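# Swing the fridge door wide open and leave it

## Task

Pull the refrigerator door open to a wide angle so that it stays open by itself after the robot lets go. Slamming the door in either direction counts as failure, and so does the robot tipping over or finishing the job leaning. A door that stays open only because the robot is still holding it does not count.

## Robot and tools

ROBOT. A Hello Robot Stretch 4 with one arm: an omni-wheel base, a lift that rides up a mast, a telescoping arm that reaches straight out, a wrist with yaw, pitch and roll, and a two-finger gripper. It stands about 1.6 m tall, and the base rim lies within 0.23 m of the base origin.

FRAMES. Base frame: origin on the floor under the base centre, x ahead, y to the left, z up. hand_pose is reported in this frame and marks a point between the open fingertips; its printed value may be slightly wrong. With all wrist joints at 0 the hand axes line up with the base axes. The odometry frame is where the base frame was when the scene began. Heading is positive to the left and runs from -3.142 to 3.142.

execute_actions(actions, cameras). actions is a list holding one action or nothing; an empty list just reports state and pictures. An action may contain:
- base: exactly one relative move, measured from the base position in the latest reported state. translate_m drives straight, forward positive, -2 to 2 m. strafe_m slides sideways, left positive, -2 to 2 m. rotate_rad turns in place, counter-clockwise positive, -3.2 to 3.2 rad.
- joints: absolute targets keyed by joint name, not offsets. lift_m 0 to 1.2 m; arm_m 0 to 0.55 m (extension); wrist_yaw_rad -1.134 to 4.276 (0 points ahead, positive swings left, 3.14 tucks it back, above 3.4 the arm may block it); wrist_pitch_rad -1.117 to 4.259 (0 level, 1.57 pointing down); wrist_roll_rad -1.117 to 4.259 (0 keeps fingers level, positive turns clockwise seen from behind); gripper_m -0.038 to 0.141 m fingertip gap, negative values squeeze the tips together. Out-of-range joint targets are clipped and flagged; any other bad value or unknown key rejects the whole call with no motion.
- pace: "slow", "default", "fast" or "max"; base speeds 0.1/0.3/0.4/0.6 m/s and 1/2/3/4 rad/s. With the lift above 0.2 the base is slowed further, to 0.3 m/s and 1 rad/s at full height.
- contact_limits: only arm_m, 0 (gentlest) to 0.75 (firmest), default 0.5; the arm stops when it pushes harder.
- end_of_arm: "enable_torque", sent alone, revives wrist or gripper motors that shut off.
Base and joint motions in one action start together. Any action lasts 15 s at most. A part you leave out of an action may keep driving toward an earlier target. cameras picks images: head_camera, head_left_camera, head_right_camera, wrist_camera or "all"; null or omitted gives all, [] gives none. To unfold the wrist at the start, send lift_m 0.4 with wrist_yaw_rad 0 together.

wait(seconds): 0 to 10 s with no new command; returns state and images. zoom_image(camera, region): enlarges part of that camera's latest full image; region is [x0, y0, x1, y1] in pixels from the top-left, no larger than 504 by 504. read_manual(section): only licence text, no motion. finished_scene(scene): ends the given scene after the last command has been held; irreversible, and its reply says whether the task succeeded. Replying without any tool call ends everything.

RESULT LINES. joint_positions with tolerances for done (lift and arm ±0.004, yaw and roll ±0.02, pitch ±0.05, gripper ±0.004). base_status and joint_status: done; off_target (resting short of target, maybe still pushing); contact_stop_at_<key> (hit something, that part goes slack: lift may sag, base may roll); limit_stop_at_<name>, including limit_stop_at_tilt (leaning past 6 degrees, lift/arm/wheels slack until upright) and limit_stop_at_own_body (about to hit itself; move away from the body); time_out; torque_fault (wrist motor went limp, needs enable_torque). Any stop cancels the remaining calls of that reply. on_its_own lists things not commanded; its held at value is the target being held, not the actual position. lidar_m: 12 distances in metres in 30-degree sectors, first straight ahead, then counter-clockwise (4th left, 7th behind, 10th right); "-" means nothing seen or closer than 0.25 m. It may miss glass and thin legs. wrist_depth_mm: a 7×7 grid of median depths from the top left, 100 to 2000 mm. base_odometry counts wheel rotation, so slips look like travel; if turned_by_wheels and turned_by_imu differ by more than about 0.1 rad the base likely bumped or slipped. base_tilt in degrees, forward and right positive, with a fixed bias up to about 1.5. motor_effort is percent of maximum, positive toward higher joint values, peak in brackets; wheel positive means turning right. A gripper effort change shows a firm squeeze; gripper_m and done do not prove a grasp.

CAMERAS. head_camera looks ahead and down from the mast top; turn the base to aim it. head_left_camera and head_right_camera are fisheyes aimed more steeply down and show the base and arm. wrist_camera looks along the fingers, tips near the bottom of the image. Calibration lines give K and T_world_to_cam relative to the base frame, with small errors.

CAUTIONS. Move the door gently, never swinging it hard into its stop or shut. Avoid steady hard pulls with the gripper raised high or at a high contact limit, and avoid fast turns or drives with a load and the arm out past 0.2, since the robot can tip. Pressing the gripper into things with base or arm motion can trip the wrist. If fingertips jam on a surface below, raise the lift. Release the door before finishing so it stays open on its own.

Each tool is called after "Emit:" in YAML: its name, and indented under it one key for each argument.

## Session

Emit:
execute_actions:
  actions: []

Scene clock: 0.00 s.
base_odometry: x=+0.000 y=+0.000 heading=+0.000 (m, m, rad; odometry frame)
turned_by_wheels: +0.000 (rad since the last result)
turned_by_imu: +0.000 (rad since the last result)
base_tilt: forward=+0.5 right=-0.5 (deg)
lidar_m: 1.87 0.62 0.61 0.65 0.94 1.34 1.41 2.15 3.34 3.16 1.89 2.36
base_status: not commanded
joint_positions: lift_m=+0.191 arm_m=+0.001 wrist_yaw_rad=+3.239 wrist_pitch_rad=-0.013 wrist_roll_rad=+0.015 gripper_m=+0.057
joint_status: not commanded
motor_effort: lift_m=+19 arm_m=+0 wrist_yaw_rad=+2 wrist_pitch_rad=-5 wrist_roll_rad=-1 gripper_m=-1 wheel_0=+0 wheel_1=-1 wheel_2=+1 (%)
hand_pose: x=-0.1236 y=+0.0589 z=+0.3727 quat_wxyz=(-0.049, +0.006, +0.008, +0.999) (m; base frame)
wrist_depth_mm: - 138 227 1863 1576 1336 1182 / - 107 136 1808 1537 1336 1205 / - 109 135 1756 1537 1336 1182 / - 116 135 1756 1576 1336 1182 / 135 134 - 1808 1537 1336 1182 / 226 1863 1464 1708 1397 1308 1182 / 1008 1060 976 1025 194 1118 1138
pictures: head_camera, head_left_camera, head_right_camera, wrist_camera
camera_calibration (this result's frames):
wrist_camera: T_world_to_cam=[[-0.0552904, 0.998317, -0.0174898, -0.0664836], [-0.0645144, -0.021052, -0.997695, 0.436187], [-0.996384, -0.0540346, 0.0655698, 0.0813634], [0, 0, 0, 1]] pos_world=[0.105534, 0.0799507, 0.428683]
Images, in order (width x height): head_camera 420x560, head_left_camera 420x672, head_right_camera 420x672, wrist_camera 616x392.

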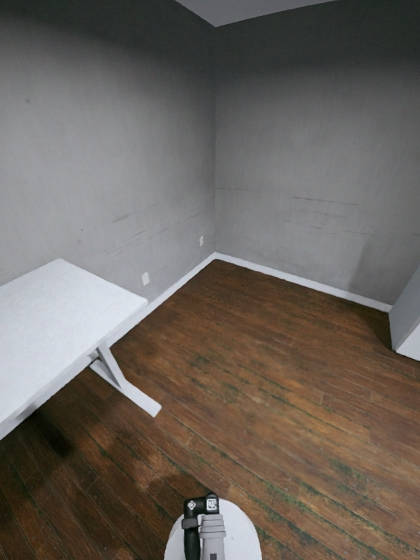

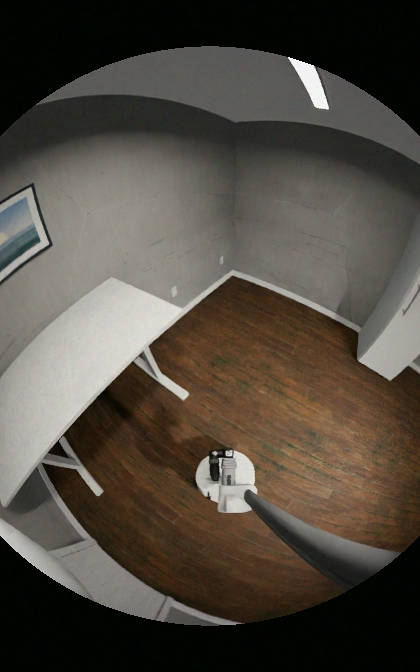

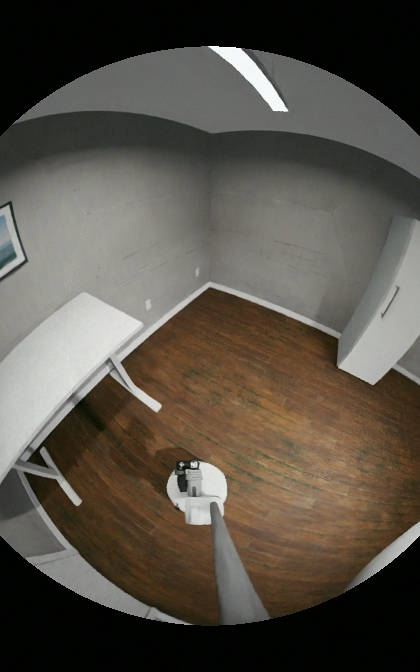

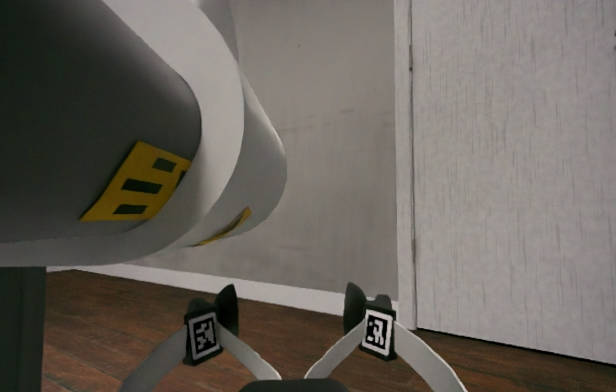

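Emit:
zoom_image:
  camera: "head_right_camera"
  region: [260, 190, 420, 410]

Region (260, 190, 420, 410) of head_right_camera's 420x672 image, scaled by 2.291, with more detail than that image has; it fills the left 367 columns of this view, and the rest is white.

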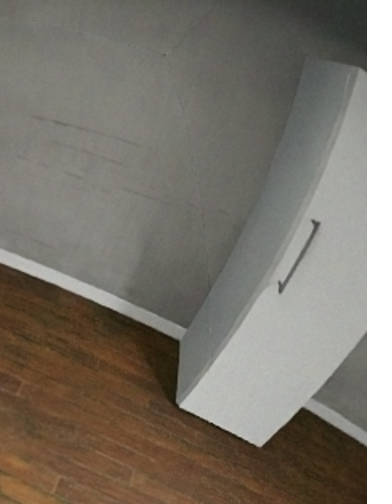

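Emit:
zoom_image:
  camera: "head_camera"
  region: [300, 240, 420, 400]

Emit:
zoom_image:
  camera: "head_left_camera"
  region: [300, 200, 420, 400]

Region (300, 240, 420, 400) of head_camera's 420x560 image, scaled by 3.150, with more detail than that image has; it fills the left 378 columns of this view, and the rest is white.

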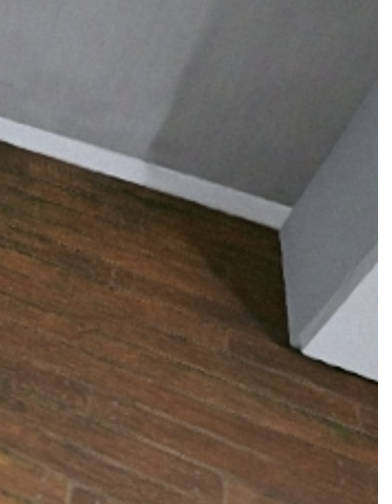

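Region (300, 200, 420, 400) of head_left_camera's 420x672 image, scaled by 2.520, with more detail than that image has; it fills the left 302 columns of this view, and the rest is white.

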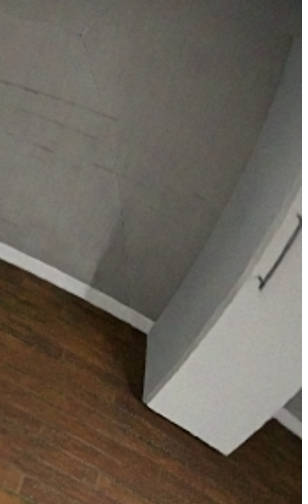

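Emit:
execute_actions:
  actions:
    - {"base": {"strafe_m": -0.98}, "joints": {"lift_m": 0.56, "wrist_yaw_rad": 0.06, "gripper_m": 0.07}, "pace": "max"}
  cameras: ["head_camera"]

Emit:
execute_actions:
  actions:
    - {"base": {"rotate_rad": -0.575}, "joints": {"wrist_pitch_rad": -0.8}, "pace": "max"}

Scene clock: 39.87 s.
base_odometry: x=+0.000 y=-0.980 heading=+0.000 (m, m, rad; odometry frame)
turned_by_wheels: +0.000 (rad since the last result)
turned_by_imu: +0.002 (rad since the last result)
base_tilt: forward=+0.6 right=-0.5 (deg)
lidar_m: 1.92 2.27 1.44 1.55 1.94 1.92 2.06 2.58 2.52 2.38 1.20 1.11
base_status: done
joint_positions: lift_m=+0.560 arm_m=+0.001 wrist_yaw_rad=+0.060 wrist_pitch_rad=-0.013 wrist_roll_rad=+0.015 gripper_m=+0.070
joint_status: all done
motor_effort: lift_m=+20(26) arm_m=+0(0) wrist_yaw_rad=-1(4) wrist_pitch_rad=-4(5) wrist_roll_rad=-2(2) gripper_m=-2(3) wheel_0=-1(13) wheel_1=+1(14) wheel_2=+0(1) (%)
hand_pose: x=+0.4652 y=-0.0699 z=+0.7419 quat_wxyz=(+0.999, +0.007, -0.006, +0.030) (m; base frame)
wrist_depth_mm: 1983 - - 1983 1756 1499 1366 / - - - 1983 1708 1537 1366 / 1983 - - 1921 1756 1499 1336 / 1983 - - 1983 1708 1499 1308 / 1921 - - 1921 1661 1464 1366 / 1921 - - - 1576 1499 1336 / 1921 1921 1808 1808 1618 1464 1336
pictures: head_camera
Images, in order (width x height): head_camera 420x560.

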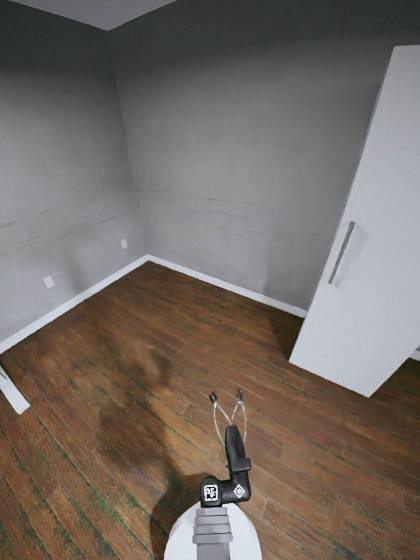

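Scene clock: 41.03 s.
base_odometry: x=+0.000 y=-0.980 heading=-0.575 (m, m, rad; odometry frame)
turned_by_wheels: -0.575 (rad since the last result)
turned_by_imu: -0.579 (rad since the last result)
base_tilt: forward=+0.5 right=-0.5 (deg)
lidar_m: 1.11 1.89 2.30 1.45 1.48 1.98 1.93 2.04 2.62 2.53 2.51 1.22
base_status: done
joint_positions: lift_m=+0.560 arm_m=+0.001 wrist_yaw_rad=+0.060 wrist_pitch_rad=-0.798 wrist_roll_rad=+0.015 gripper_m=+0.070
joint_status: all done
motor_effort: lift_m=+20(20) arm_m=+0(0) wrist_yaw_rad=+1(1) wrist_pitch_rad=-4(10) wrist_roll_rad=-2(2) gripper_m=-2(0) wheel_0=-1(6) wheel_1=+0(10) wheel_2=-2(8) (%)
hand_pose: x=+0.3782 y=-0.0752 z=+0.9448 quat_wxyz=(+0.921, +0.018, -0.388, +0.030) (m; base frame)
wrist_depth_mm: 1537 1576 1576 1576 1618 1661 1708 / 1756 1756 1756 1756 1808 1808 1808 / 1921 1921 1983 1983 - 1983 - / - - - - - - - / - - - 1308 1308 - - / - 1921 1863 1160 1098 1205 1863 / 1756 1661 1618 1008 976 991 1618
pictures: head_camera, head_left_camera, head_right_camera, wrist_camera
camera_calibration (this result's frames):
wrist_camera: T_world_to_cam=[[0.042311, -0.998215, -0.042148, -0.05861], [0.750032, 0.0596043, -0.658711, 0.414229], [0.660047, -0.00374165, 0.751215, -0.733837], [0, 0, 0, 1]] pos_world=[0.176162, -0.0859409, 0.821656]
Images, in order (width x height): head_camera 420x560, head_left_camera 420x672, head_right_camera 420x672, wrist_camera 616x392.

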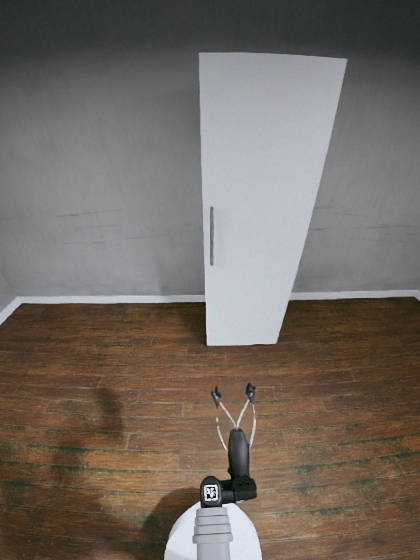

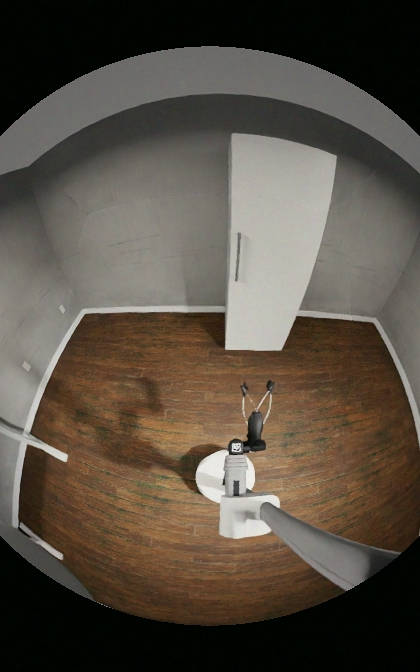

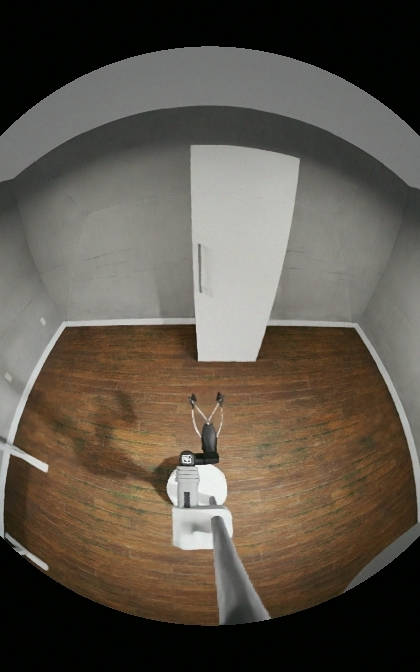

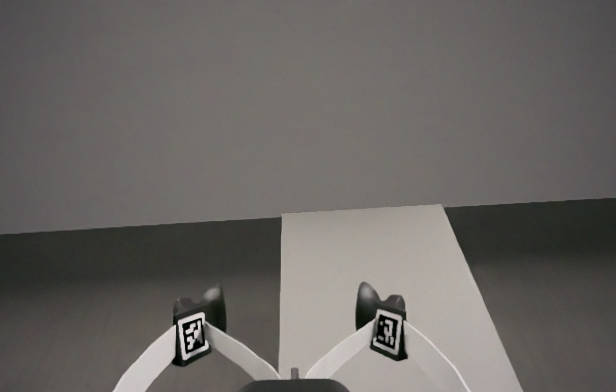

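Emit:
zoom_image:
  camera: "head_camera"
  region: [150, 180, 330, 380]

Region (150, 180, 330, 380) of head_camera's 420x560 image, scaled by 2.520, with more detail than that image has; it fills the left 454 columns of this view, and the rest is white.

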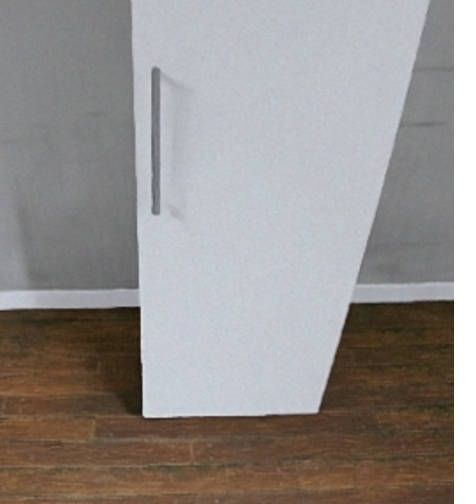

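Emit:
execute_actions:
  actions:
    - {"base": {"translate_m": 0.272}, "joints": {"arm_m": 0.40}, "pace": "max"}
  cameras: ["head_camera", "wrist_camera"]

Scene clock: 88.13 s.
base_odometry: x=+0.228 y=-1.128 heading=-0.575 (m, m, rad; odometry frame)
turned_by_wheels: +0.000 (rad since the last result)
turned_by_imu: +0.000 (rad since the last result)
base_tilt: forward=+0.5 right=-0.4 (deg)
lidar_m: 0.85 1.61 2.27 1.48 1.49 2.10 2.19 2.34 2.60 2.52 2.11 0.94
base_status: done
joint_positions: lift_m=+0.560 arm_m=+0.399 wrist_yaw_rad=+0.060 wrist_pitch_rad=-0.798 wrist_roll_rad=+0.015 gripper_m=+0.070
joint_status: all done
motor_effort: lift_m=+20(19) arm_m=+6(6) wrist_yaw_rad=+0(1) wrist_pitch_rad=-4(4) wrist_roll_rad=-2(2) gripper_m=-1(2) wheel_0=+1(5) wheel_1=+1(8) wheel_2=+1(15) (%)
hand_pose: x=+0.7761 y=-0.0751 z=+0.9448 quat_wxyz=(+0.921, +0.018, -0.388, +0.031) (m; base frame)
wrist_depth_mm: 1576 1576 1618 991 946 917 1661 / 1756 1756 1756 750 741 715 707 / 1808 1863 1756 609 603 591 585 / 1537 1499 1430 512 508 500 492 / 1308 1281 1255 442 436 430 430 / 1160 1160 320 389 366 382 377 / 1025 991 298 332 332 343 342
pictures: head_camera, wrist_camera
camera_calibration (this result's frames):
wrist_camera: T_world_to_cam=[[0.0429047, -0.998187, -0.0422025, -0.075743], [0.750015, 0.0600862, -0.658686, 0.115798], [0.660028, -0.00339176, 0.751233, -0.996465], [0, 0, 0, 1]] pos_world=[0.574095, -0.0859434, 0.821656]
Images, in order (width x height): head_camera 420x560, wrist_camera 616x392.

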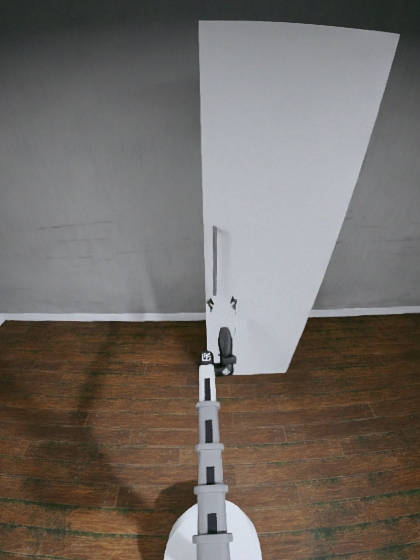

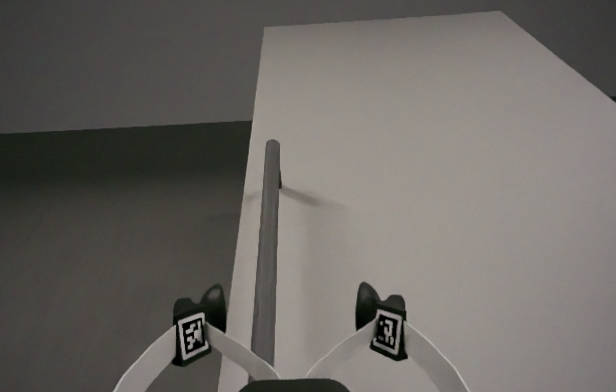

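Emit:
zoom_image:
  camera: "head_camera"
  region: [170, 210, 330, 400]

Emit:
zoom_image:
  camera: "wrist_camera"
  region: [150, 120, 450, 392]

Region (170, 210, 330, 400) of head_camera's 420x560 image, scaled by 2.653, with more detail than that image has; it fills the left 424 columns of this view, and the rest is white.

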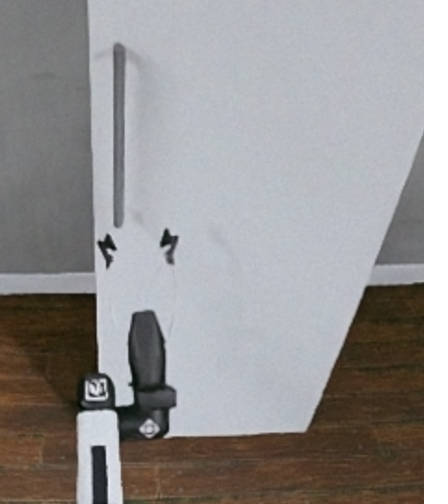

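Region (150, 120, 450, 392) of wrist_camera's 616x392 image, scaled by 1.680; it fills the top 457 rows of this view, and the rest is white.

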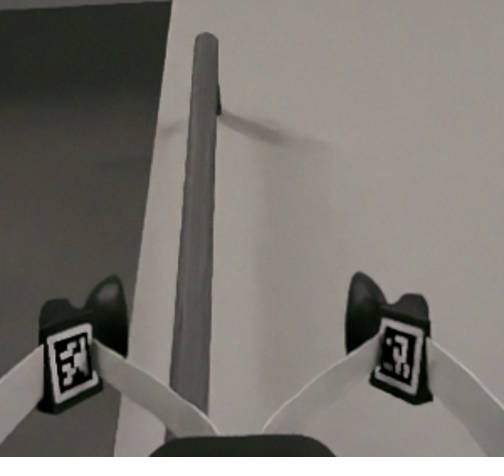

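Emit:
execute_actions:
  actions:
    - {"base": {"strafe_m": 0.028}, "joints": {"arm_m": 0.44, "lift_m": 0.60}, "pace": "fast"}
  cameras: ["head_camera", "wrist_camera"]

Scene clock: 150.77 s.
base_odometry: x=+0.243 y=-1.104 heading=-0.575 (m, m, rad; odometry frame)
turned_by_wheels: +0.000 (rad since the last result)
turned_by_imu: +0.000 (rad since the last result)
base_tilt: forward=+0.5 right=-0.5 (deg)
lidar_m: 0.84 1.61 2.24 1.47 1.48 2.09 2.19 2.33 2.65 2.56 2.14 0.91
base_status: done
joint_positions: lift_m=+0.600 arm_m=+0.439 wrist_yaw_rad=+0.060 wrist_pitch_rad=-0.798 wrist_roll_rad=+0.015 gripper_m=+0.070
joint_status: all done
motor_effort: lift_m=+21(25) arm_m=+6(7) wrist_yaw_rad=-1(0) wrist_pitch_rad=-3(3) wrist_roll_rad=-2(2) gripper_m=-1(1) wheel_0=+1(11) wheel_1=-3(10) wheel_2=+0(1) (%)
hand_pose: x=+0.8160 y=-0.0751 z=+0.9847 quat_wxyz=(+0.921, +0.018, -0.388, +0.031) (m; base frame)
wrist_depth_mm: 1537 1576 1537 866 831 809 1537 / 1708 1708 1708 661 647 634 627 / 1756 1756 1708 544 535 521 508 / 1464 1464 1430 455 449 445 436 / 1255 1229 1205 392 387 382 377 / 1118 1098 349 340 325 338 336 / 976 960 319 249 294 304 301
pictures: head_camera, wrist_camera
camera_calibration (this result's frames):
wrist_camera: T_world_to_cam=[[0.0427832, -0.998193, -0.0422047, -0.0756986], [0.750104, 0.059996, -0.658593, 0.111969], [0.659934, -0.00348118, 0.751315, -1.05281], [0, 0, 0, 1]] pos_world=[0.614037, -0.0859445, 0.861541]
Images, in order (width x height): head_camera 420x560, wrist_camera 616x392.

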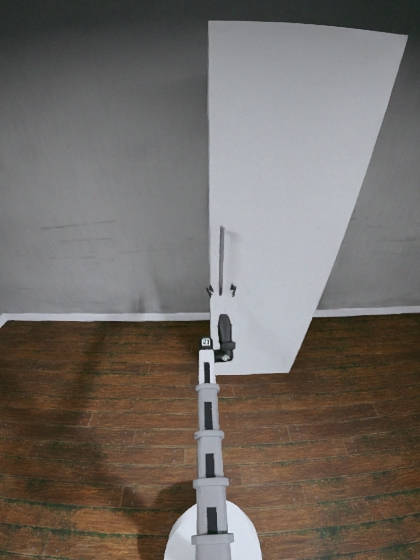

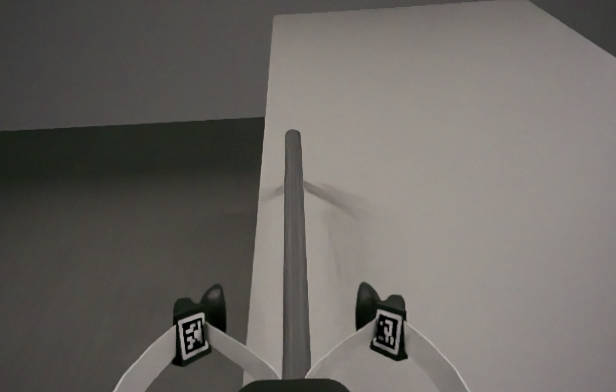

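Emit:
execute_actions:
  actions:
    - {"joints": {"arm_m": 0.523, "gripper_m": 0.0}, "pace": "fast"}
  cameras: ["head_camera", "wrist_camera"]

Scene clock: 161.63 s.
base_odometry: x=+0.243 y=-1.104 heading=-0.575 (m, m, rad; odometry frame)
turned_by_wheels: +0.000 (rad since the last result)
turned_by_imu: +0.000 (rad since the last result)
base_tilt: forward=+0.5 right=-0.5 (deg)
lidar_m: 0.86 1.62 2.25 1.45 1.47 2.09 2.19 2.34 2.64 2.56 2.14 0.95
base_status: not commanded
joint_positions: lift_m=+0.600 arm_m=+0.522 wrist_yaw_rad=+0.060 wrist_pitch_rad=-0.798 wrist_roll_rad=+0.015 gripper_m=+0.000
joint_status: all done
motor_effort: lift_m=+21(21) arm_m=+6(7) wrist_yaw_rad=+0(1) wrist_pitch_rad=-2(3) wrist_roll_rad=-2(2) gripper_m=-5(7) wheel_0=+1(1) wheel_1=-2(3) wheel_2=-1(1) (%)
hand_pose: x=+0.8990 y=-0.0751 z=+0.9847 quat_wxyz=(+0.921, +0.018, -0.388, +0.031) (m; base frame)
wrist_depth_mm: 1537 1537 1576 627 615 591 574 / 1661 1756 1708 462 473 462 455 / 1618 1576 1537 379 387 379 373 / 1336 1336 1255 322 327 320 319 / 1182 1138 1098 278 283 279 274 / 1008 991 931 190 249 247 245 / 904 878 179 166 168 222 220
pictures: head_camera, wrist_camera
camera_calibration (this result's frames):
wrist_camera: T_world_to_cam=[[0.0427696, -0.998193, -0.0422042, -0.0792403], [0.750081, 0.0599856, -0.658621, 0.0497541], [0.659962, -0.00348759, 0.751291, -1.10758], [0, 0, 0, 1]] pos_world=[0.697032, -0.0859444, 0.861541]
Images, in order (width x height): head_camera 420x560, wrist_camera 616x392.

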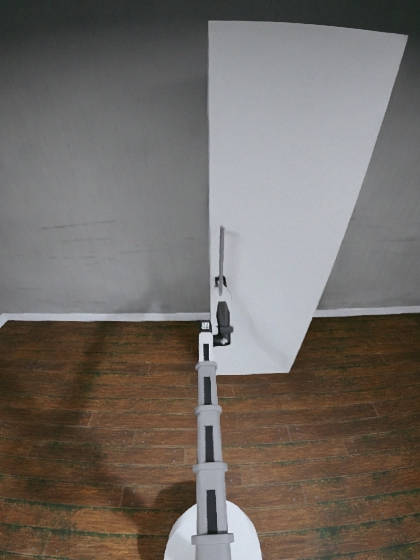

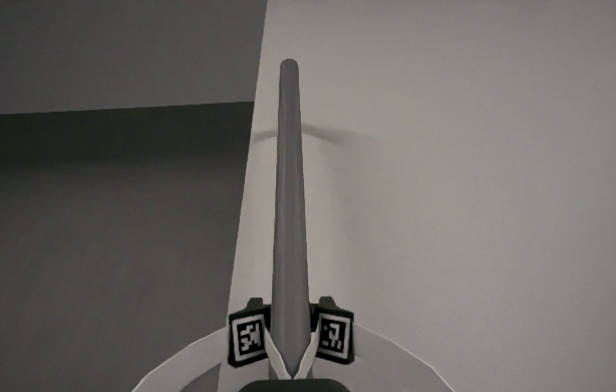

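Emit:
zoom_image:
  camera: "head_camera"
  region: [190, 215, 260, 325]

Region (190, 215, 260, 325) of head_camera's 420x560 image, scaled by 4.582, with more detail than that image has; it fills the left 321 columns of this view, and the rest is white.

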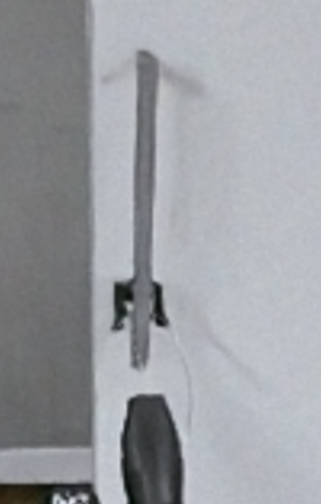

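Emit:
execute_actions:
  actions:
    - {"joints": {"arm_m": 0.532, "gripper_m": -0.038, "lift_m": 0.589}}
  cameras: ["wrist_camera"]

Scene clock: 174.57 s.
base_odometry: x=+0.243 y=-1.104 heading=-0.575 (m, m, rad; odometry frame)
turned_by_wheels: +0.000 (rad since the last result)
turned_by_imu: +0.000 (rad since the last result)
base_tilt: forward=+0.6 right=-0.5 (deg)
lidar_m: 0.85 1.60 2.23 1.45 1.45 2.08 2.19 2.33 2.65 2.55 2.16 0.93
base_status: not commanded
joint_positions: lift_m=+0.589 arm_m=+0.531 wrist_yaw_rad=+0.060 wrist_pitch_rad=-0.799 wrist_roll_rad=+0.015 gripper_m=-0.038
joint_status: all done
motor_effort: lift_m=+16(19) arm_m=+6(7) wrist_yaw_rad=+0(0) wrist_pitch_rad=-1(3) wrist_roll_rad=-2(2) gripper_m=-13(13) wheel_0=+1(1) wheel_1=-2(2) wheel_2=-1(1) (%)
hand_pose: x=+0.9079 y=-0.0751 z=+0.9742 quat_wxyz=(+0.921, +0.018, -0.388, +0.031) (m; base frame)
wrist_depth_mm: 1537 1537 1576 609 585 574 549 / 1708 1708 1756 445 455 442 436 / 1576 1537 1499 366 373 364 359 / 1308 1308 1255 307 314 309 306 / 1138 1118 1078 266 272 267 265 / 1008 976 931 181 240 237 236 / 891 866 174 156 175 212 211
pictures: wrist_camera
camera_calibration (this result's frames):
wrist_camera: T_world_to_cam=[[0.0428741, -0.998188, -0.0422111, -0.0801397], [0.750339, 0.0600673, -0.658319, 0.0356261], [0.659662, -0.00344778, 0.751555, -1.10553], [0, 0, 0, 1]] pos_world=[0.705981, -0.0859461, 0.850937]
Images, in order (width x height): wrist_camera 616x392.

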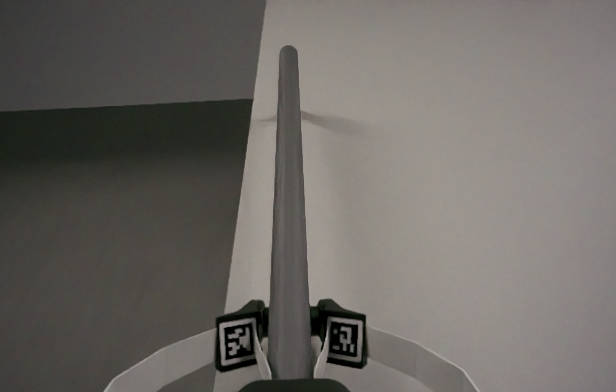

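Emit:
execute_actions:
  actions:
    - {"joints": {"lift_m": 0.579}}
  cameras: []

Scene clock: 176.47 s.
base_odometry: x=+0.243 y=-1.104 heading=-0.575 (m, m, rad; odometry frame)
turned_by_wheels: +0.000 (rad since the last result)
turned_by_imu: +0.000 (rad since the last result)
base_tilt: forward=+0.6 right=-0.5 (deg)
lidar_m: 0.85 1.61 2.24 1.46 1.47 2.08 2.18 2.33 2.65 2.56 2.14 0.94
base_status: not commanded
joint_positions: lift_m=+0.579 arm_m=+0.531 wrist_yaw_rad=+0.060 wrist_pitch_rad=-0.799 wrist_roll_rad=+0.015 gripper_m=-0.038
joint_status: all done
motor_effort: lift_m=+17(13) arm_m=+6(6) wrist_yaw_rad=+0(1) wrist_pitch_rad=-2(2) wrist_roll_rad=-1(2) gripper_m=-15(16) wheel_0=+1(1) wheel_1=-2(2) wheel_2=-1(1) (%)
hand_pose: x=+0.9080 y=-0.0751 z=+0.9641 quat_wxyz=(+0.921, +0.018, -0.388, +0.031) (m; base frame)
wrist_depth_mm: 1576 1537 1576 609 591 564 554 / 1708 1708 1708 442 455 445 433 / 1618 1576 1537 366 373 366 359 / 1336 1281 1255 309 314 307 306 / 1138 1138 1078 266 271 268 266 / 976 976 917 181 240 237 235 / 878 854 174 156 175 211 211
pictures: none
No camera images: the call's "cameras" was empty. Leave "cameras" out to get every camera's image.

Emit:
execute_actions:
  actions:
    - {"joints": {"lift_m": 0.571}}
  cameras: []

Scene clock: 178.70 s.
base_odometry: x=+0.243 y=-1.104 heading=-0.575 (m, m, rad; odometry frame)
turned_by_wheels: +0.000 (rad since the last result)
turned_by_imu: +0.000 (rad since the last result)
base_tilt: forward=+0.6 right=-0.5 (deg)
lidar_m: 0.85 1.61 2.25 1.48 1.49 2.12 2.20 2.33 2.64 2.56 2.12 0.93
base_status: not commanded
joint_positions: lift_m=+0.572 arm_m=+0.531 wrist_yaw_rad=+0.061 wrist_pitch_rad=-0.801 wrist_roll_rad=+0.015 gripper_m=-0.038
joint_status: all done
motor_effort: lift_m=+13(16) arm_m=+5(6) wrist_yaw_rad=-3(3) wrist_pitch_rad=+7(8) wrist_roll_rad=-1(2) gripper_m=-18(18) wheel_0=+1(1) wheel_1=-2(2) wheel_2=-1(1) (%)
hand_pose: x=+0.9077 y=-0.0750 z=+0.9570 quat_wxyz=(+0.920, +0.019, -0.390, +0.031) (m; base frame)
wrist_depth_mm: 1576 1537 1576 621 597 580 554 / 1661 1708 1708 452 462 452 442 / 1618 1576 1537 368 377 368 362 / 1336 1308 1281 310 314 312 307 / 1138 1118 1078 270 273 270 267 / 1008 976 931 181 239 238 236 / 891 866 174 157 175 213 212
pictures: none
No camera images: the call's "cameras" was empty. Leave "cameras" out to get every camera's image.

Emit:
execute_actions:
  actions:
    - {"joints": {"arm_m": 0.515, "wrist_pitch_rad": -0.775}, "pace": "slow", "contact_limits": {"arm_m": 0.75}}
  cameras: []

Scene clock: 181.80 s.
base_odometry: x=+0.244 y=-1.105 heading=-0.575 (m, m, rad; odometry frame)
turned_by_wheels: +0.001 (rad since the last result)
turned_by_imu: +0.000 (rad since the last result)
base_tilt: forward=+0.6 right=-0.5 (deg)
lidar_m: 0.85 1.59 2.25 1.46 1.48 2.07 2.20 2.33 2.64 2.55 2.11 0.94
base_status: not commanded
joint_positions: lift_m=+0.572 arm_m=+0.518 wrist_yaw_rad=+0.071 wrist_pitch_rad=-0.768 wrist_roll_rad=+0.015 gripper_m=-0.037
joint_status: all done
on_its_own: wrist_yaw_rad is at rest, and its effort (-30) is outside its rest range (-13 to +13)
motor_effort: lift_m=+10(13) arm_m=-16(17) wrist_yaw_rad=-30(31) wrist_pitch_rad=-17(32) wrist_roll_rad=-1(2) gripper_m=-25(26) wheel_0=-3(3) wheel_1=-3(3) wheel_2=+10(10) (%)
contact_limits: arm_m 0.75
hand_pose: x=+0.9019 y=-0.0726 z=+0.9504 quat_wxyz=(+0.926, +0.020, -0.374, +0.035) (m; base frame)
wrist_depth_mm: 1576 1576 1537 597 569 554 539 / 1708 1808 1708 459 452 445 430 / 1576 1576 1464 368 375 366 359 / 1336 1308 1281 304 317 314 309 / 1160 1118 1078 267 277 272 268 / 1008 991 946 189 245 242 239 / 891 866 178 163 176 217 216
pictures: none
No camera images: the call's "cameras" was empty. Leave "cameras" out to get every camera's image.

Emit:
execute_actions:
  actions:
    - {"joints": {"arm_m": 0.501, "wrist_pitch_rad": -0.755}, "pace": "slow", "contact_limits": {"arm_m": 0.75}}
  cameras: ["wrist_camera"]

Scene clock: 184.13 s.
base_odometry: x=+0.243 y=-1.104 heading=-0.575 (m, m, rad; odometry frame)
turned_by_wheels: +0.000 (rad since the last result)
turned_by_imu: +0.000 (rad since the last result)
base_tilt: forward=+0.6 right=-0.3 (deg)
lidar_m: 0.81 1.62 2.24 1.46 1.48 2.09 2.19 2.31 2.65 2.55 2.15 0.92
base_status: not commanded
joint_positions: lift_m=+0.572 arm_m=+0.502 wrist_yaw_rad=+0.061 wrist_pitch_rad=-0.765 wrist_roll_rad=+0.015 gripper_m=-0.038
joint_status: all done
on_its_own: wrist_pitch_rad is at rest, and its effort (+30) is outside its rest range (-23 to +23)
motor_effort: lift_m=+11(11) arm_m=-6(19) wrist_yaw_rad=-2(41) wrist_pitch_rad=+30(49) wrist_roll_rad=-2(1) gripper_m=-19(30) wheel_0=+0(6) wheel_1=-1(4) wheel_2=+1(15) (%)
contact_limits: arm_m 0.75
hand_pose: x=+0.8862 y=-0.0746 z=+0.9496 quat_wxyz=(+0.927, +0.018, -0.373, +0.031) (m; base frame)
wrist_depth_mm: 1576 1576 1576 564 564 564 564 / 1756 1756 1708 445 449 445 445 / 1576 1537 1537 351 366 364 366 / 1336 1308 1255 293 310 310 310 / 1138 1138 1098 255 270 268 270 / 1008 1008 249 178 237 237 238 / 904 878 177 157 173 213 215
pictures: wrist_camera
camera_calibration (this result's frames):
wrist_camera: T_world_to_cam=[[0.0421541, -0.998244, -0.0416091, -0.0796171], [0.727446, 0.0592129, -0.683605, 0.0799753], [0.684869, -0.00145163, 0.728665, -1.07313], [0, 0, 0, 1]] pos_world=[0.680134, -0.0857707, 0.833314]
Images, in order (width x height): wrist_camera 616x392.

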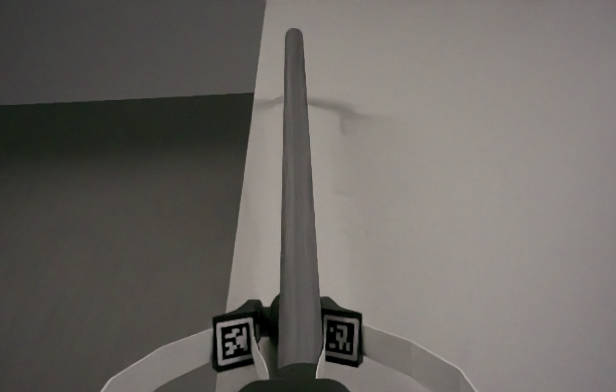

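Emit:
execute_actions:
  actions:
    - {"base": {"strafe_m": -0.064}, "joints": {"arm_m": 0.365, "wrist_yaw_rad": 0.18, "lift_m": 0.587}, "contact_limits": {"arm_m": 0.75}}
  cameras: ["wrist_camera"]

Scene clock: 192.63 s.
base_odometry: x=+0.209 y=-1.158 heading=-0.575 (m, m, rad; odometry frame)
turned_by_wheels: +0.000 (rad since the last result)
turned_by_imu: +0.000 (rad since the last result)
base_tilt: forward=+0.5 right=-0.4 (deg)
lidar_m: 0.70 1.61 2.25 1.51 1.57 2.17 2.20 2.33 2.59 2.50 2.14 0.84
base_status: done
joint_positions: lift_m=+0.587 arm_m=+0.366 wrist_yaw_rad=+0.180 wrist_pitch_rad=-0.754 wrist_roll_rad=+0.014 gripper_m=-0.038
joint_status: all done
motor_effort: lift_m=+21(19) arm_m=-6(11) wrist_yaw_rad=+1(16) wrist_pitch_rad=-2(35) wrist_roll_rad=-2(1) gripper_m=-15(19) wheel_0=+0(6) wheel_1=+0(13) wheel_2=-2(8) (%)
contact_limits: arm_m 0.75
hand_pose: x=+0.7595 y=-0.0484 z=+0.9625 quat_wxyz=(+0.926, +0.040, -0.366, +0.086) (m; base frame)
wrist_depth_mm: 1576 1576 1576 564 603 640 691 / 1756 1756 1756 436 473 500 525 / 1921 1863 1756 362 392 404 424 / 1708 1576 1464 312 330 342 353 / 1464 1366 285 266 285 296 304 / 1255 1205 246 185 252 260 267 / 1118 1060 176 161 174 233 238
pictures: wrist_camera
camera_calibration (this result's frames):
wrist_camera: T_world_to_cam=[[0.159538, -0.986327, -0.0413069, -0.136508], [0.707921, 0.143469, -0.691566, 0.205934], [0.688037, 0.0810893, 0.721131, -0.986932], [0, 0, 0, 1]] pos_world=[0.555039, -0.0841574, 0.848486]
Images, in order (width x height): wrist_camera 616x392.

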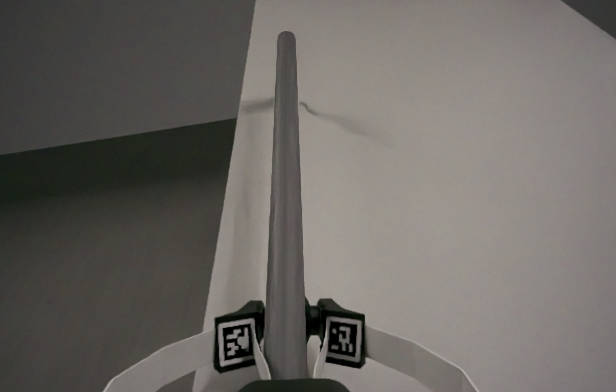

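Emit:
execute_actions:
  actions:
    - {"base": {"strafe_m": -0.089}, "joints": {"arm_m": 0.253, "wrist_yaw_rad": 0.38}, "pace": "fast", "contact_limits": {"arm_m": 0.75}}
  cameras: ["wrist_camera"]

Scene clock: 199.13 s.
base_odometry: x=+0.160 y=-1.233 heading=-0.575 (m, m, rad; odometry frame)
turned_by_wheels: +0.000 (rad since the last result)
turned_by_imu: -0.001 (rad since the last result)
base_tilt: forward=+0.5 right=-0.5 (deg)
lidar_m: 0.59 1.59 2.22 1.62 1.65 2.24 2.20 2.32 2.48 2.41 2.11 0.78
base_status: done
joint_positions: lift_m=+0.587 arm_m=+0.254 wrist_yaw_rad=+0.380 wrist_pitch_rad=-0.753 wrist_roll_rad=+0.014 gripper_m=-0.038
joint_status: all done
motor_effort: lift_m=+18(21) arm_m=-5(12) wrist_yaw_rad=-1(16) wrist_pitch_rad=-3(19) wrist_roll_rad=-2(2) gripper_m=-16(19) wheel_0=-1(7) wheel_1=+0(17) wheel_2=+0(7) (%)
contact_limits: arm_m 0.75
hand_pose: x=+0.6525 y=-0.0030 z=+0.9626 quat_wxyz=(+0.913, +0.076, -0.360, +0.178) (m; base frame)
wrist_depth_mm: 1576 1576 1576 559 603 647 699 / 1756 1756 1756 430 469 500 539 / 1983 1983 1983 349 387 407 424 / - - 1921 300 327 342 355 / - 1863 1576 263 285 294 306 / 1756 1576 247 183 251 259 266 / 1576 1430 175 161 176 232 238
pictures: wrist_camera
camera_calibration (this result's frames):
wrist_camera: T_world_to_cam=[[0.352875, -0.93476, -0.0412559, -0.200732], [0.664831, 0.281514, -0.691917, 0.304127], [0.658391, 0.216732, 0.720797, -0.896992], [0, 0, 0, 1]] pos_world=[0.459212, -0.0788451, 0.848699]
Images, in order (width x height): wrist_camera 616x392.

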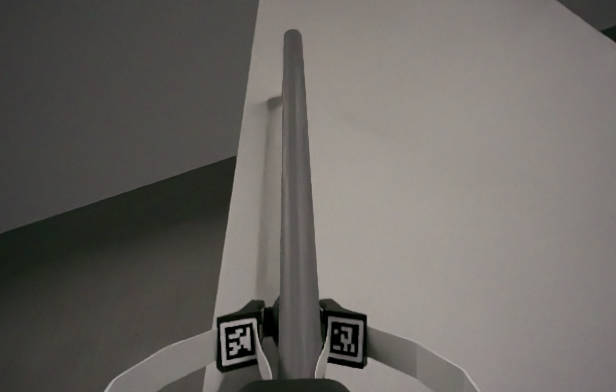

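Emit:
execute_actions:
  actions:
    - {"base": {"strafe_m": -0.182}, "joints": {"arm_m": 0.129, "wrist_yaw_rad": 0.68}, "pace": "fast", "contact_limits": {"arm_m": 0.75}}
  cameras: ["wrist_camera"]

Scene clock: 205.50 s.
base_odometry: x=+0.061 y=-1.385 heading=-0.575 (m, m, rad; odometry frame)
turned_by_wheels: +0.000 (rad since the last result)
turned_by_imu: -0.061 (rad since the last result)
base_tilt: forward=+0.6 right=-0.5 (deg)
lidar_m: 0.45 0.52 2.11 1.78 1.79 2.31 2.21 2.28 2.37 2.22 2.28 0.92
base_status: done
joint_positions: lift_m=+0.587 arm_m=+0.130 wrist_yaw_rad=+0.682 wrist_pitch_rad=-0.756 wrist_roll_rad=+0.014 gripper_m=-0.038
joint_status: all done
motor_effort: lift_m=+17(18) arm_m=-3(13) wrist_yaw_rad=-5(66) wrist_pitch_rad=+3(9) wrist_roll_rad=-1(5) gripper_m=-17(16) wheel_0=-1(18) wheel_1=+2(28) wheel_2=-1(4) (%)
contact_limits: arm_m 0.75
hand_pose: x=+0.5186 y=+0.0645 z=+0.9632 quat_wxyz=(+0.875, +0.130, -0.345, +0.313) (m; base frame)
wrist_depth_mm: 1576 1576 1537 559 647 750 1576 / 1756 1756 1708 427 492 554 634 / 1983 1983 1921 351 399 439 488 / - - 306 298 336 364 397 / - - 262 262 287 309 334 / - - 228 185 252 270 287 / - - 176 153 175 239 252
pictures: wrist_camera
camera_calibration (this result's frames):
wrist_camera: T_world_to_cam=[[0.614693, -0.787688, -0.0412312, -0.235622], [0.552491, 0.467281, -0.690219, 0.419229], [0.562944, 0.401493, 0.722425, -0.787938], [0, 0, 0, 1]] pos_world=[0.356779, -0.0651427, 0.848871]
Images, in order (width x height): wrist_camera 616x392.

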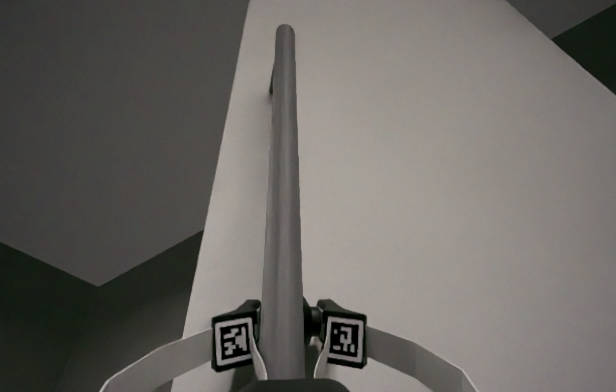

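Emit:
execute_actions:
  actions:
    - {"base": {"strafe_m": -0.127}, "joints": {"arm_m": 0.085, "wrist_yaw_rad": 0.88}, "pace": "fast", "contact_limits": {"arm_m": 0.75}}
  cameras: ["wrist_camera"]

Scene clock: 253.67 s.
base_odometry: x=-0.008 y=-1.492 heading=-0.575 (m, m, rad; odometry frame)
turned_by_wheels: +0.000 (rad since the last result)
turned_by_imu: -0.017 (rad since the last result)
base_tilt: forward=+0.4 right=-0.6 (deg)
lidar_m: 0.39 0.42 2.06 1.90 1.91 2.32 2.19 2.26 2.25 2.09 2.16 1.62
base_status: done
joint_positions: lift_m=+0.587 arm_m=+0.086 wrist_yaw_rad=+0.880 wrist_pitch_rad=-0.753 wrist_roll_rad=+0.014 gripper_m=-0.038
joint_status: all done
motor_effort: lift_m=+17(17) arm_m=-4(19) wrist_yaw_rad=+0(43) wrist_pitch_rad=-3(38) wrist_roll_rad=-1(3) gripper_m=-15(20) wheel_0=+3(9) wheel_1=+1(27) wheel_2=+1(7) (%)
contact_limits: arm_m 0.75
hand_pose: x=+0.4580 y=+0.1066 z=+0.9627 quat_wxyz=(+0.840, +0.163, -0.330, +0.399) (m; base frame)
wrist_depth_mm: 1576 1537 1537 559 647 768 1537 / 1756 1708 1708 427 500 564 654 / 1983 1983 1863 355 404 449 496 / - - 312 303 340 370 402 / - - 264 260 291 312 340 / - - 229 185 256 273 293 / - - 177 154 176 242 256
pictures: wrist_camera
camera_calibration (this result's frames):
wrist_camera: T_world_to_cam=[[0.75784, -0.651135, -0.0412513, -0.245319], [0.448525, 0.565856, -0.691833, 0.471391], [0.473819, 0.505796, 0.720879, -0.739102], [0, 0, 0, 1]] pos_world=[0.324682, -0.0526409, 0.848807]
Images, in order (width x height): wrist_camera 616x392.

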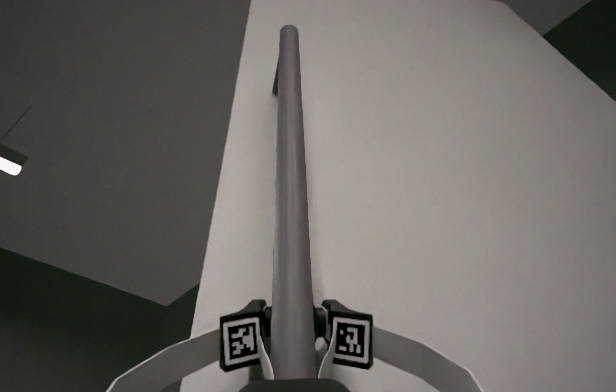

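Emit:
execute_actions:
  actions:
    - {"base": {"strafe_m": -0.12}, "joints": {"arm_m": 0.07, "wrist_yaw_rad": 1.04}, "contact_limits": {"arm_m": 0.75}}
  cameras: ["wrist_camera"]

Scene clock: 271.00 s.
base_odometry: x=-0.074 y=-1.592 heading=-0.575 (m, m, rad; odometry frame)
turned_by_wheels: +0.000 (rad since the last result)
turned_by_imu: +0.000 (rad since the last result)
base_tilt: forward=+0.6 right=-0.5 (deg)
lidar_m: 0.39 0.40 2.08 2.01 2.05 2.32 2.21 2.26 2.11 1.96 2.03 1.64
base_status: done
joint_positions: lift_m=+0.587 arm_m=+0.071 wrist_yaw_rad=+1.040 wrist_pitch_rad=-0.754 wrist_roll_rad=+0.015 gripper_m=-0.038
joint_status: all done
motor_effort: lift_m=+17(17) arm_m=-5(15) wrist_yaw_rad=+2(35) wrist_pitch_rad=-2(20) wrist_roll_rad=-2(2) gripper_m=-16(17) wheel_0=-1(6) wheel_1=+1(17) wheel_2=-1(5) (%)
contact_limits: arm_m 0.75
hand_pose: x=+0.4237 y=+0.1371 z=+0.9628 quat_wxyz=(+0.806, +0.189, -0.316, +0.464) (m; base frame)
wrist_depth_mm: 1537 1576 1618 564 661 798 1537 / 1708 1756 1708 433 504 580 691 / 1921 1983 1983 351 407 459 521 / - - - 298 342 373 415 / - - 267 262 296 319 347 / - - 234 179 258 277 298 / - - 176 155 177 246 260
pictures: wrist_camera
camera_calibration (this result's frames):
wrist_camera: T_world_to_cam=[[0.851612, -0.522538, -0.041358, -0.256741], [0.353058, 0.630136, -0.691577, 0.500903], [0.387437, 0.574354, 0.721118, -0.711404], [0, 0, 0, 1]] pos_world=[0.31742, -0.041197, 0.848801]
Images, in order (width x height): wrist_camera 616x392.

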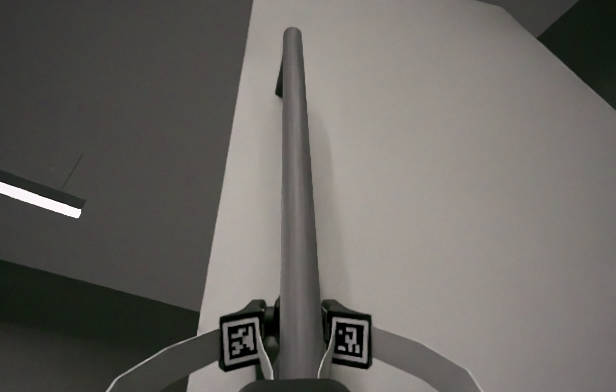

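Emit:
execute_actions:
  actions:
    - {"base": {"strafe_m": -0.127}, "joints": {"arm_m": 0.082, "wrist_yaw_rad": 1.22}, "contact_limits": {"arm_m": 0.75}}
  cameras: ["wrist_camera"]

Scene clock: 278.23 s.
base_odometry: x=-0.143 y=-1.699 heading=-0.575 (m, m, rad; odometry frame)
turned_by_wheels: +0.000 (rad since the last result)
turned_by_imu: +0.000 (rad since the last result)
base_tilt: forward=+0.6 right=-0.4 (deg)
lidar_m: 0.60 0.39 2.09 2.15 2.15 2.31 2.19 2.27 1.97 1.84 1.91 1.63
base_status: done
joint_positions: lift_m=+0.587 arm_m=+0.082 wrist_yaw_rad=+1.219 wrist_pitch_rad=-0.754 wrist_roll_rad=+0.015 gripper_m=-0.038
joint_status: all done
motor_effort: lift_m=+17(18) arm_m=+1(8) wrist_yaw_rad=+3(25) wrist_pitch_rad=-1(32) wrist_roll_rad=-1(2) gripper_m=-15(19) wheel_0=-2(10) wheel_1=-1(15) wheel_2=-2(5) (%)
contact_limits: arm_m 0.75
hand_pose: x=+0.4072 y=+0.1674 z=+0.9628 quat_wxyz=(+0.761, +0.216, -0.298, +0.535) (m; base frame)
wrist_depth_mm: 1576 1576 1576 564 661 809 1499 / 1756 1708 1756 430 512 585 683 / - 1921 1863 357 407 459 521 / - - - 306 343 375 415 / - - 270 264 294 320 347 / - - 234 185 258 278 297 / - - 176 157 178 245 260
pictures: wrist_camera
camera_calibration (this result's frames):
wrist_camera: T_world_to_cam=[[0.931172, -0.362229, -0.0413413, -0.286051], [0.234962, 0.682949, -0.691646, 0.526976], [0.278768, 0.634328, 0.721053, -0.688085], [0, 0, 0, 1]] pos_world=[0.33436, -0.0270423, 0.848801]
Images, in order (width x height): wrist_camera 616x392.

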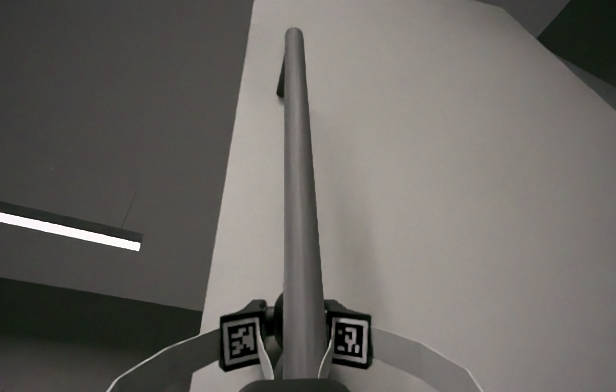

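Emit:
execute_actions:
  actions:
    - {"base": {"strafe_m": -0.114}, "joints": {"arm_m": 0.118, "wrist_yaw_rad": 1.40}, "contact_limits": {"arm_m": 0.75}}
  cameras: ["wrist_camera", "head_camera"]

Scene clock: 284.90 s.
base_odometry: x=-0.205 y=-1.795 heading=-0.576 (m, m, rad; odometry frame)
turned_by_wheels: +0.000 (rad since the last result)
turned_by_imu: +0.000 (rad since the last result)
base_tilt: forward=+0.7 right=-0.4 (deg)
lidar_m: 0.80 0.40 2.09 2.26 2.30 2.31 2.19 2.26 1.86 1.73 1.79 1.62
base_status: done
joint_positions: lift_m=+0.587 arm_m=+0.117 wrist_yaw_rad=+1.399 wrist_pitch_rad=-0.754 wrist_roll_rad=+0.014 gripper_m=-0.038
joint_status: all done
motor_effort: lift_m=+17(17) arm_m=+6(9) wrist_yaw_rad=+2(29) wrist_pitch_rad=-2(26) wrist_roll_rad=-1(2) gripper_m=-15(20) wheel_0=+0(20) wheel_1=+0(11) wheel_2=-2(2) (%)
contact_limits: arm_m 0.75
hand_pose: x=+0.4099 y=+0.1923 z=+0.9628 quat_wxyz=(+0.710, +0.242, -0.277, +0.601) (m; base frame)
wrist_depth_mm: 1537 1537 1576 564 654 788 1397 / 1708 1756 1756 430 500 569 654 / 1921 1983 1863 347 404 449 504 / - - - 296 338 370 404 / - - 267 262 291 314 338 / - - 233 177 255 273 293 / - - 175 156 177 242 256
pictures: head_camera, wrist_camera
camera_calibration (this result's frames):
wrist_camera: T_world_to_cam=[[0.980986, -0.189634, -0.0412896, -0.333225], [0.108938, 0.714107, -0.691508, 0.554865], [0.160619, 0.673862, 0.721188, -0.663996], [0, 0, 0, 1]] pos_world=[0.373094, -0.0119823, 0.848801]
Images, in order (width x height): head_camera 420x560, wrist_camera 616x392.

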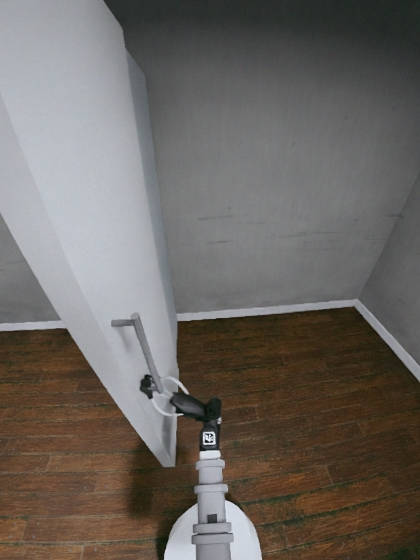

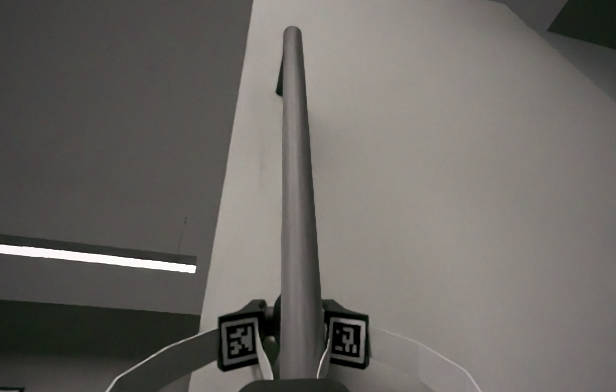

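Emit:
execute_actions:
  actions:
    - {"base": {"strafe_m": -0.012}, "joints": {"gripper_m": 0.055}}
  cameras: ["wrist_camera"]

Scene clock: 291.37 s.
base_odometry: x=-0.212 y=-1.805 heading=-0.576 (m, m, rad; odometry frame)
turned_by_wheels: +0.000 (rad since the last result)
turned_by_imu: +0.000 (rad since the last result)
base_tilt: forward=+0.7 right=-0.5 (deg)
lidar_m: 0.89 0.41 2.10 2.27 2.32 2.30 2.18 2.27 1.85 1.71 1.77 1.62
base_status: done
joint_positions: lift_m=+0.587 arm_m=+0.117 wrist_yaw_rad=+1.400 wrist_pitch_rad=-0.754 wrist_roll_rad=+0.014 gripper_m=+0.055
joint_status: all done
motor_effort: lift_m=+17(17) arm_m=+6(6) wrist_yaw_rad=+3(6) wrist_pitch_rad=-1(8) wrist_roll_rad=-1(1) gripper_m=-1(15) wheel_0=+0(3) wheel_1=+0(8) wheel_2=-1(2) (%)
hand_pose: x=+0.4099 y=+0.1924 z=+0.9628 quat_wxyz=(+0.710, +0.242, -0.277, +0.601) (m; base frame)
wrist_depth_mm: 1576 1576 1576 627 715 831 1464 / 1708 1756 1756 492 549 621 732 / 1983 1983 1863 397 445 492 544 / - - - 340 377 407 436 / - - 304 297 324 347 373 / - - 251 213 283 304 320 / - - 220 176 193 268 285
pictures: wrist_camera
camera_calibration (this result's frames):
wrist_camera: T_world_to_cam=[[0.98107, -0.189204, -0.041287, -0.333274], [0.108606, 0.714068, -0.6916, 0.555029], [0.160335, 0.674024, 0.721099, -0.663851], [0, 0, 0, 1]] pos_world=[0.373124, -0.011934, 0.848801]
Images, in order (width x height): wrist_camera 616x392.

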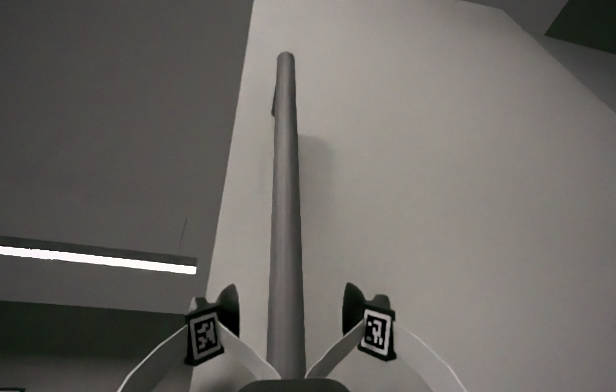

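Emit:
execute_actions:
  actions: []
  cameras: ["wrist_camera"]

Scene clock: 294.60 s.
base_odometry: x=-0.212 y=-1.805 heading=-0.576 (m, m, rad; odometry frame)
turned_by_wheels: +0.000 (rad since the last result)
turned_by_imu: +0.000 (rad since the last result)
base_tilt: forward=+0.6 right=-0.4 (deg)
lidar_m: 0.87 0.40 2.10 2.26 2.31 2.31 2.18 2.26 1.84 1.72 1.76 1.64
base_status: done
joint_positions: lift_m=+0.587 arm_m=+0.117 wrist_yaw_rad=+1.400 wrist_pitch_rad=-0.754 wrist_roll_rad=+0.014 gripper_m=+0.055
joint_status: all done
motor_effort: lift_m=+17(17) arm_m=+6(6) wrist_yaw_rad=+1(6) wrist_pitch_rad=-2(8) wrist_roll_rad=-1(1) gripper_m=+0(15) wheel_0=+0(3) wheel_1=+0(8) wheel_2=-1(2) (%)
hand_pose: x=+0.4099 y=+0.1924 z=+0.9628 quat_wxyz=(+0.710, +0.242, -0.277, +0.601) (m; base frame)
wrist_depth_mm: 1537 1576 1576 634 723 842 1464 / 1708 1756 1708 496 554 621 732 / 1921 1921 1863 399 452 492 544 / - - - 342 382 410 439 / - - 306 298 325 347 373 / - - 253 213 285 304 322 / - - 221 178 194 268 283
pictures: wrist_camera
camera_calibration (this result's frames):
wrist_camera: T_world_to_cam=[[0.98107, -0.189204, -0.041287, -0.333274], [0.108606, 0.714068, -0.6916, 0.555029], [0.160335, 0.674024, 0.721099, -0.663851], [0, 0, 0, 1]] pos_world=[0.373124, -0.011934, 0.848801]
Images, in order (width x height): wrist_camera 616x392.

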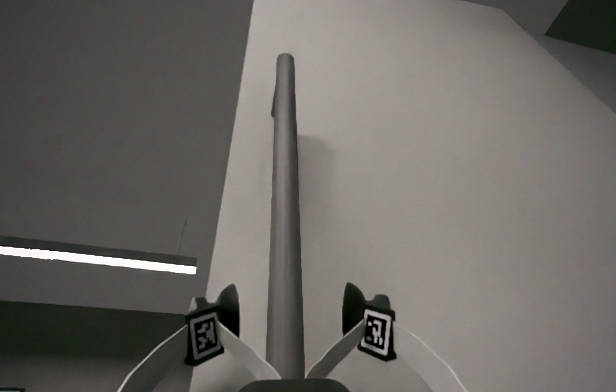

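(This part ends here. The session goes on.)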